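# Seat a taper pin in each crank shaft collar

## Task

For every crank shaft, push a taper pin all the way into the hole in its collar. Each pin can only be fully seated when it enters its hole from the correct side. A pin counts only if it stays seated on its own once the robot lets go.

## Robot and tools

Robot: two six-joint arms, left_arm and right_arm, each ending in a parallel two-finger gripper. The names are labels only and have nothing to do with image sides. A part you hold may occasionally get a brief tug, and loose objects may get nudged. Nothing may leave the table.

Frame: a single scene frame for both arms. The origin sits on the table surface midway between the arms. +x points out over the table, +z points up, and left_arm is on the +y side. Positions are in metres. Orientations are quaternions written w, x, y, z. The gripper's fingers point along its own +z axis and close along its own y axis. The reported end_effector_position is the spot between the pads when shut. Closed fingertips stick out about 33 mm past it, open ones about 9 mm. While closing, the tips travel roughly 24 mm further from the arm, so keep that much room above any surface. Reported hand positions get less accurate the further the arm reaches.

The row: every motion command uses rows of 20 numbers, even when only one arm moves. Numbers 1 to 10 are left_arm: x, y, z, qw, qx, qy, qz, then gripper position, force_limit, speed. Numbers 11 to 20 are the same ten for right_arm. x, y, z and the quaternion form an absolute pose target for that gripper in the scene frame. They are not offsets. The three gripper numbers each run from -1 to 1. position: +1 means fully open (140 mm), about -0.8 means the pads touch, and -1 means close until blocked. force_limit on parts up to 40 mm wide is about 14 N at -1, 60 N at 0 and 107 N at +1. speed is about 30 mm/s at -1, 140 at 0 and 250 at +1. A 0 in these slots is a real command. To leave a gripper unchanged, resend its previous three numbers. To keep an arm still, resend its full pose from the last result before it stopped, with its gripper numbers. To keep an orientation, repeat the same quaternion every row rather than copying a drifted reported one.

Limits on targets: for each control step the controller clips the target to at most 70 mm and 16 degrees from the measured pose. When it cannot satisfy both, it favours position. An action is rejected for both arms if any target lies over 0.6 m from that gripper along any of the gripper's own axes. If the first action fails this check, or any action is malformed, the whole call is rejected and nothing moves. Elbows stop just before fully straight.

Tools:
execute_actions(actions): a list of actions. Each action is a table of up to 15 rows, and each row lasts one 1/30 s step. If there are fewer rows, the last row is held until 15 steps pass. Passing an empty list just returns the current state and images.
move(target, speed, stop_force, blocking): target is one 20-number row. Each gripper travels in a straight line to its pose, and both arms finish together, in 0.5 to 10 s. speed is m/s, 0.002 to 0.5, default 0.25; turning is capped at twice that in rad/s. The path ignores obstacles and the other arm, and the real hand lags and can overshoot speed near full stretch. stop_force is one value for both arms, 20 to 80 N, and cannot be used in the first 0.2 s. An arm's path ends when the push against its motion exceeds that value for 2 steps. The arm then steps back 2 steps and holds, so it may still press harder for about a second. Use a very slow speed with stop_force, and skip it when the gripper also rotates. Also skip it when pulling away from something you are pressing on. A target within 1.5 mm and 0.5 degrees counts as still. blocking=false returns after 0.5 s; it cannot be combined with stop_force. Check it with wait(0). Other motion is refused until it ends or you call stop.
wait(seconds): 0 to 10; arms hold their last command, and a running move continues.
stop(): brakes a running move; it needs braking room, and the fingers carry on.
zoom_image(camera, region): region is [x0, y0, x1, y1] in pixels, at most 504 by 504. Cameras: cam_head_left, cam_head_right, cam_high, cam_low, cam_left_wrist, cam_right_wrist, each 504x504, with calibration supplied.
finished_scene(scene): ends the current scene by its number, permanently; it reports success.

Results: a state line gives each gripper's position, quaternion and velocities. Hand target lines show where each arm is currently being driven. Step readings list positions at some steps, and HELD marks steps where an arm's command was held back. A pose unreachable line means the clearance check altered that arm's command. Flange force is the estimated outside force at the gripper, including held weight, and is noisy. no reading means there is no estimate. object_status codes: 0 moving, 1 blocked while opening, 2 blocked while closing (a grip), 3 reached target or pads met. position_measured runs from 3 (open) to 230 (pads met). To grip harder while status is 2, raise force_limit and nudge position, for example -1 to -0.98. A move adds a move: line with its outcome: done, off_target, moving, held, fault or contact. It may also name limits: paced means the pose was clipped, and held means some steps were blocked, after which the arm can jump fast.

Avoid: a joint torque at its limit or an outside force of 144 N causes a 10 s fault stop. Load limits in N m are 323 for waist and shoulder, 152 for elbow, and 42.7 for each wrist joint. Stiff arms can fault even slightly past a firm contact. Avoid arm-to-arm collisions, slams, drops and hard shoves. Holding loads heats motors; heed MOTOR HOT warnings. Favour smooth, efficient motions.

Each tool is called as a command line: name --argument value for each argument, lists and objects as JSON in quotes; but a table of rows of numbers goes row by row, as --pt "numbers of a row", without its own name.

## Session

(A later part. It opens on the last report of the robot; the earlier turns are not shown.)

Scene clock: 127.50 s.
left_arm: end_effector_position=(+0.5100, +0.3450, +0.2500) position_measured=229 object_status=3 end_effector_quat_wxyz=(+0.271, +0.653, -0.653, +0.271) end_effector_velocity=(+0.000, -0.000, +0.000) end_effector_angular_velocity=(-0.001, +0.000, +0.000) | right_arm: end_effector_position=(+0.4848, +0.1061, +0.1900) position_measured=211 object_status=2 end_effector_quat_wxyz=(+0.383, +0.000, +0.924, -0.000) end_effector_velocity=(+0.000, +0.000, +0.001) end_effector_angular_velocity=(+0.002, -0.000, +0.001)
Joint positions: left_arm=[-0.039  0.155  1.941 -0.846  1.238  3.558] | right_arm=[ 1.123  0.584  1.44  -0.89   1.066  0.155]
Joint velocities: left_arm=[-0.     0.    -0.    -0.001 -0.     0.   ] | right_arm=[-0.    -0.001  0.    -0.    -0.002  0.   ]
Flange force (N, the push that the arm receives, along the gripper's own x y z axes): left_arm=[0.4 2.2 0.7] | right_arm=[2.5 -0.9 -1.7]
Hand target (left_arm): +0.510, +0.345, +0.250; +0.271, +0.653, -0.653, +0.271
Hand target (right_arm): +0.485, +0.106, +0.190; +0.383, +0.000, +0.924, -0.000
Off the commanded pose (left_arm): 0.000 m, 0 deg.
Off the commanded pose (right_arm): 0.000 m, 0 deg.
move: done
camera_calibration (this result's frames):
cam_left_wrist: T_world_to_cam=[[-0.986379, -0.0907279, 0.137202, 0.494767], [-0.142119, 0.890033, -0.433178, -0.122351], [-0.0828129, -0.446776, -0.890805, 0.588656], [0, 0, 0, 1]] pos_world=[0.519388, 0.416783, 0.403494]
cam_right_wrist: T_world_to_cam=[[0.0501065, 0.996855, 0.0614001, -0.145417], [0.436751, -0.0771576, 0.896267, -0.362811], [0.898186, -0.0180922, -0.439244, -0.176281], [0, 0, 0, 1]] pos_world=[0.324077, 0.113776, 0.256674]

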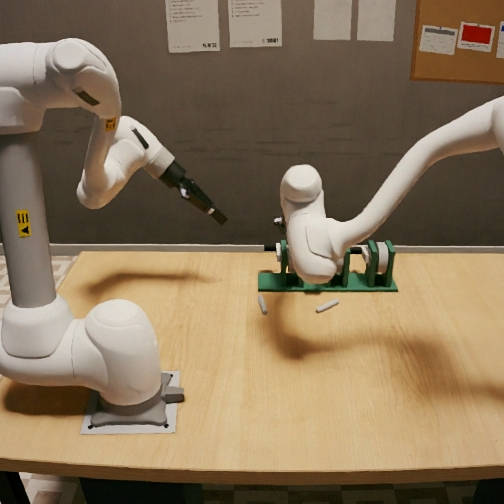

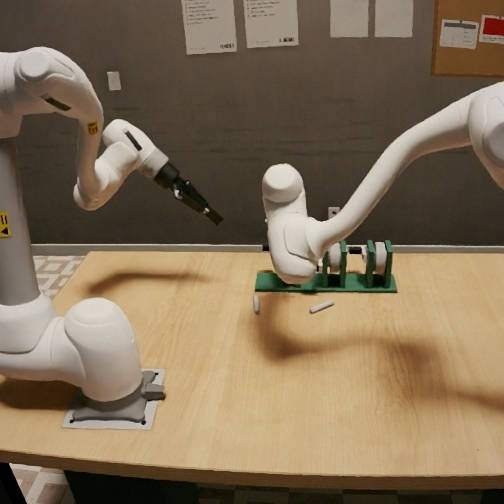

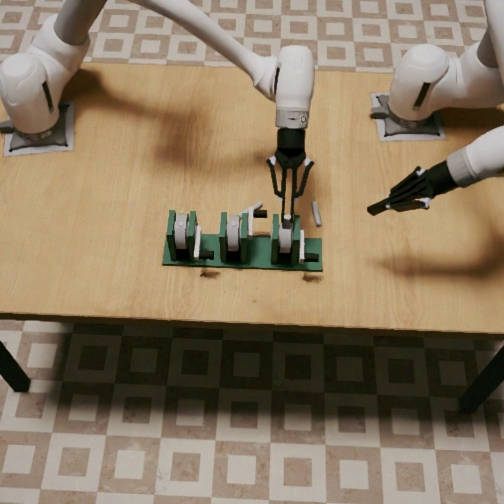

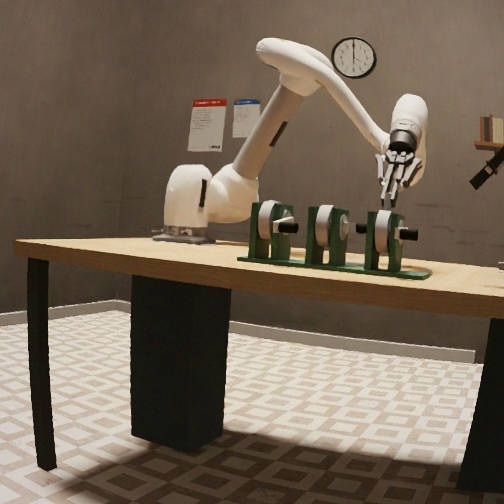

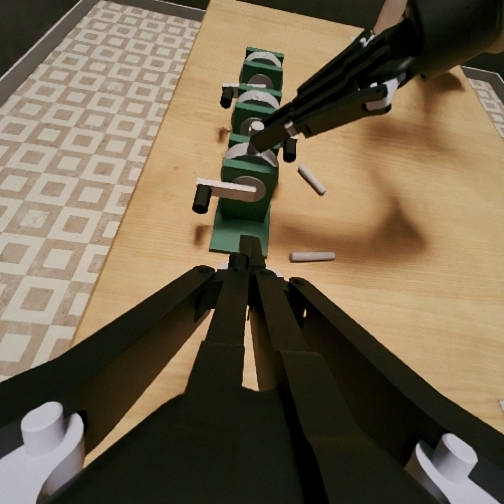

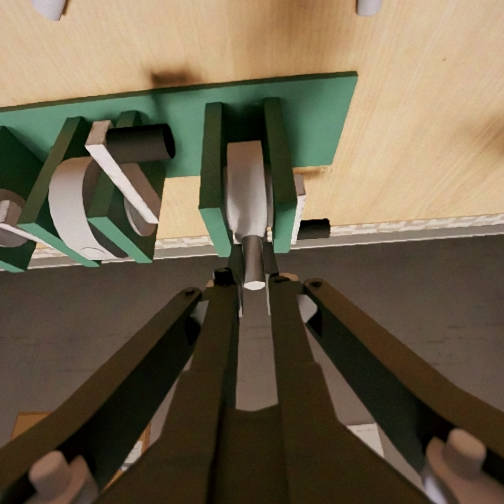

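move --target '[0.51,0.345,0.25,0.271,0.653,-0.653,0.271,-0.8,-0.6,1,0.4848,0.1062,0.19,0.3827,0,0.9239,0,-0.35,0.6,-0.7]'

move --target '[0.51,0.345,0.25,0.271,0.653,-0.653,0.271,-0.8,-0.6,1,0.47,0.07,0.23,0.3827,0,0.9239,0,-0.35,0.6,-0.7]'

zoom_image --camera "cam_low" --region '[240,180,420,260]'

zoom_image --camera "cam_right_wrist" --region '[0,130,330,260]'

Scene clock: 128.67 s.
left_arm: end_effector_position=(+0.5100, +0.3450, +0.2500) position_measured=229 object_status=3 end_effector_quat_wxyz=(+0.271, +0.653, -0.653, +0.271) end_effector_velocity=(+0.000, +0.000, +0.000) end_effector_angular_velocity=(-0.001, +0.000, +0.001) | right_arm: end_effector_position=(+0.4848, +0.1062, +0.1899) position_measured=173 object_status=3 end_effector_quat_wxyz=(+0.383, +0.000, +0.924, -0.000) end_effector_velocity=(-0.000, +0.000, -0.000) end_effector_angular_velocity=(-0.000, +0.000, +0.000)
Joint positions: left_arm=[-0.039  0.155  1.941 -0.846  1.238  3.558] | right_arm=[ 1.123  0.584  1.44  -0.89   1.066  0.155]
Joint velocities: left_arm=[ 0.001  0.    -0.    -0.001  0.     0.   ] | right_arm=[ 0.  0.  0.  0. -0. -0.]
Flange force (N, the push that the arm receives, along the gripper's own x y z axes): left_arm=[2.2 1.0 3.1] | right_arm=[1.8 0.3 0.8]
Hand target (left_arm): +0.510, +0.345, +0.250; +0.271, +0.653, -0.653, +0.271
Hand target (right_arm): +0.485, +0.106, +0.190; +0.383, -0.000, +0.924, +0.000
Off the commanded pose (left_arm): 0.000 m, 0 deg.
Off the commanded pose (right_arm): 0.000 m, 0 deg.
move: done
camera_calibration (this result's frames):
cam_left_wrist: T_world_to_cam=[[-0.986379, -0.0907278, 0.137202, 0.494767], [-0.142119, 0.890033, -0.433178, -0.122351], [-0.0828128, -0.446776, -0.890805, 0.588656], [0, 0, 0, 1]] pos_world=[0.519388, 0.416783, 0.403495]
cam_right_wrist: T_world_to_cam=[[0.0500168, 0.996863, 0.0613414, -0.145378], [0.436764, -0.0770657, 0.896269, -0.362738], [0.898184, -0.0180368, -0.439249, -0.17633], [0, 0, 0, 1]] pos_world=[0.324079, 0.113787, 0.256576]

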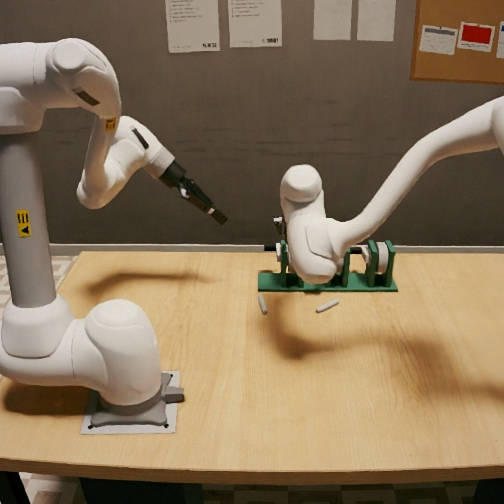

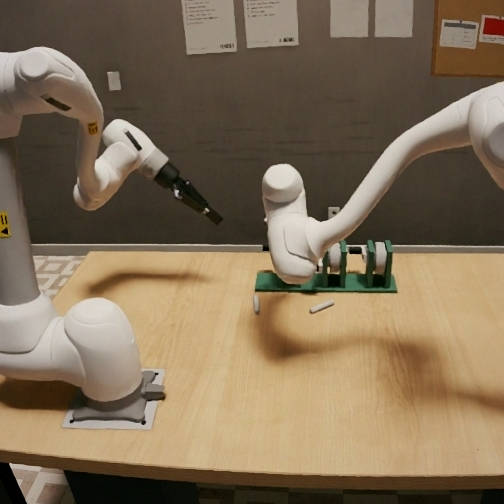

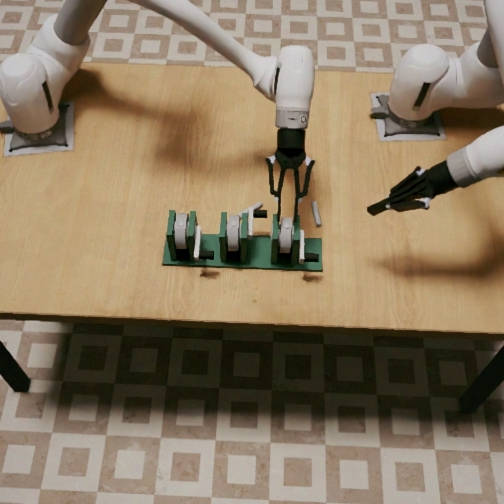

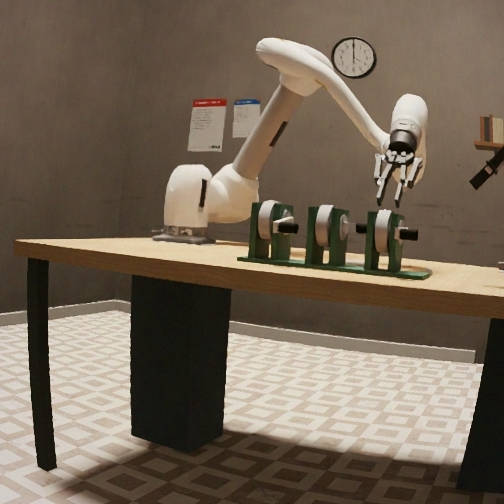

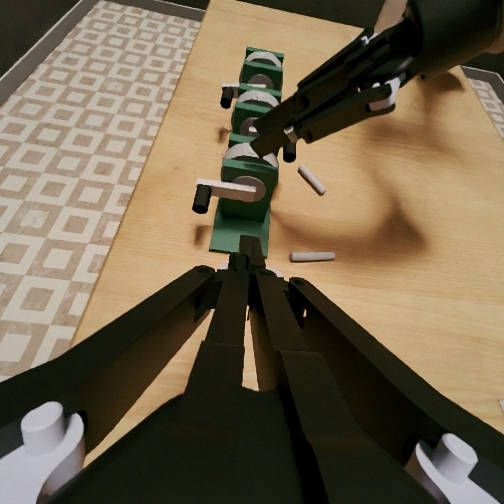

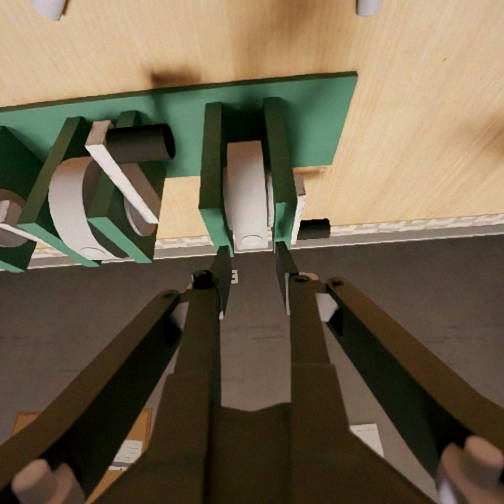

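Scene clock: 129.40 s.
left_arm: end_effector_position=(+0.5100, +0.3450, +0.2500) position_measured=229 object_status=3 end_effector_quat_wxyz=(+0.271, +0.653, -0.653, +0.271) end_effector_velocity=(-0.000, +0.000, -0.001) end_effector_angular_velocity=(-0.000, +0.001, +0.001) | right_arm: end_effector_position=(+0.4701, +0.0700, +0.2299) position_measured=173 object_status=3 end_effector_quat_wxyz=(+0.383, -0.000, +0.924, -0.000) end_effector_velocity=(+0.000, +0.000, -0.000) end_effector_angular_velocity=(+0.001, +0.000, +0.001)
Joint positions: left_arm=[-0.039  0.155  1.941 -0.846  1.238  3.558] | right_arm=[ 1.128  0.5    1.498 -0.878  1.086  0.136]
Joint velocities: left_arm=[ 0.    -0.     0.002 -0.001 -0.001  0.   ] | right_arm=[-0.     0.    -0.     0.    -0.001  0.   ]
Flange force (N, the push that the arm receives, along the gripper's own x y z axes): left_arm=[-1.0 1.7 0.3] | right_arm=[2.2 0.3 0.6]
Hand target (left_arm): +0.510, +0.345, +0.250; +0.271, +0.653, -0.653, +0.271
Hand target (right_arm): +0.470, +0.070, +0.230; +0.383, -0.000, +0.924, +0.000
Off the commanded pose (left_arm): 0.000 m, 0 deg.
Off the commanded pose (right_arm): 0.000 m, 0 deg.
move: done
camera_calibration (this result's frames):
cam_left_wrist: T_world_to_cam=[[-0.986379, -0.0907278, 0.137202, 0.494767], [-0.142119, 0.890033, -0.433178, -0.122351], [-0.0828129, -0.446776, -0.890805, 0.588656], [0, 0, 0, 1]] pos_world=[0.519388, 0.416783, 0.403494]
cam_right_wrist: T_world_to_cam=[[0.0499556, 0.996865, 0.0613486, -0.111024], [0.436736, -0.0770447, 0.896285, -0.394929], [0.898202, -0.0179813, -0.439216, -0.146228], [0, 0, 0, 1]] pos_world=[0.309368, 0.0776199, 0.296554]

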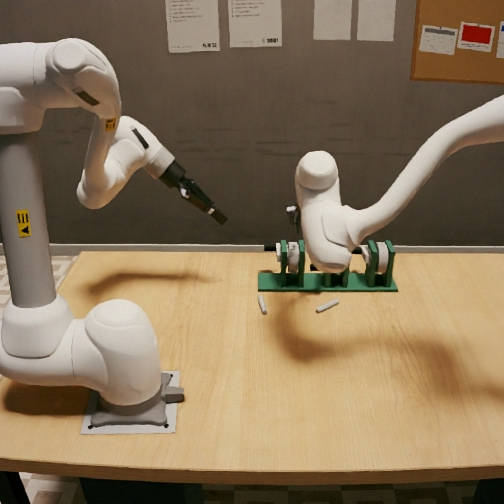

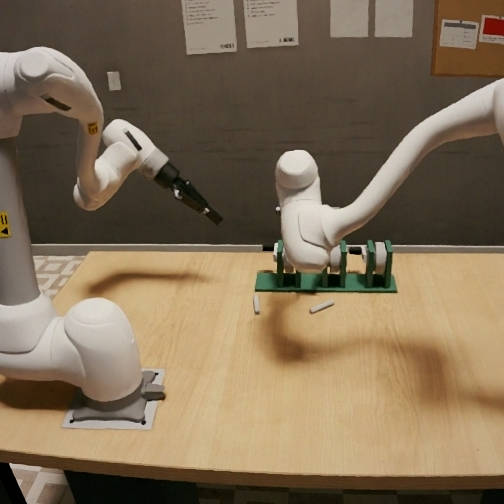

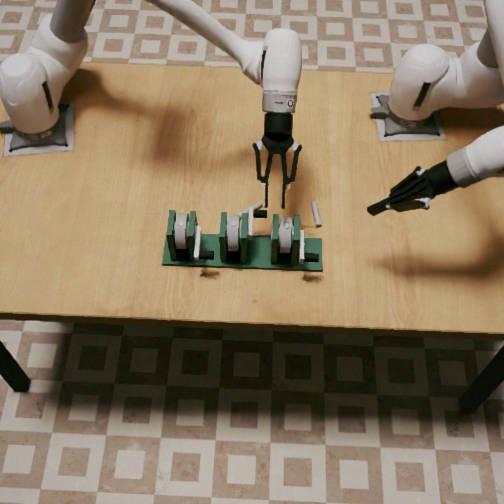

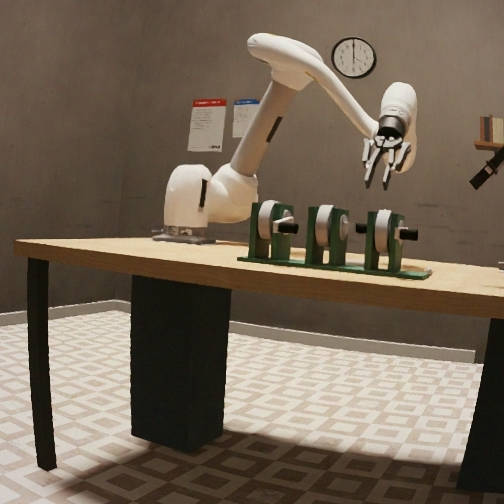

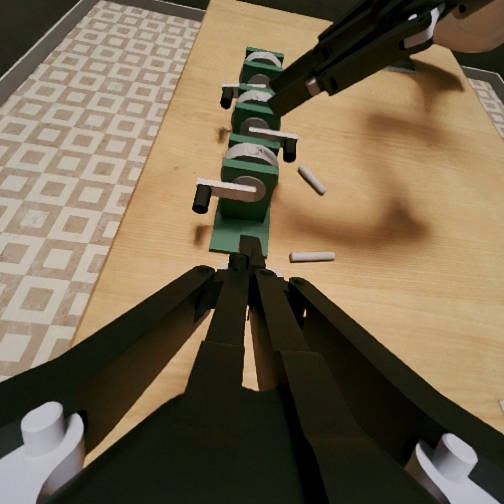

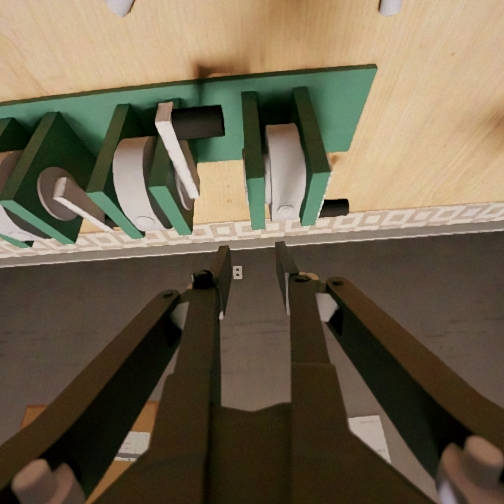

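Region (240, 180, 420, 260) of cam_low's 504x504 image, scaled by 2.800, with more detail than that image has.

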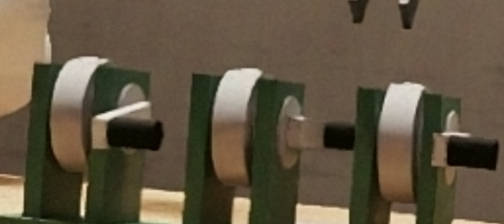

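Region (0, 130, 330, 260) of cam_right_wrist's 504x504 image, scaled by 1.527, with more detail than that image has; it fills the top 199 rows of this view, and the rest is white.

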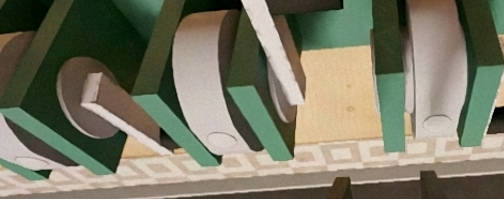

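All three are flush.

finished_scene --scene 1

The scene is finished: the task was done.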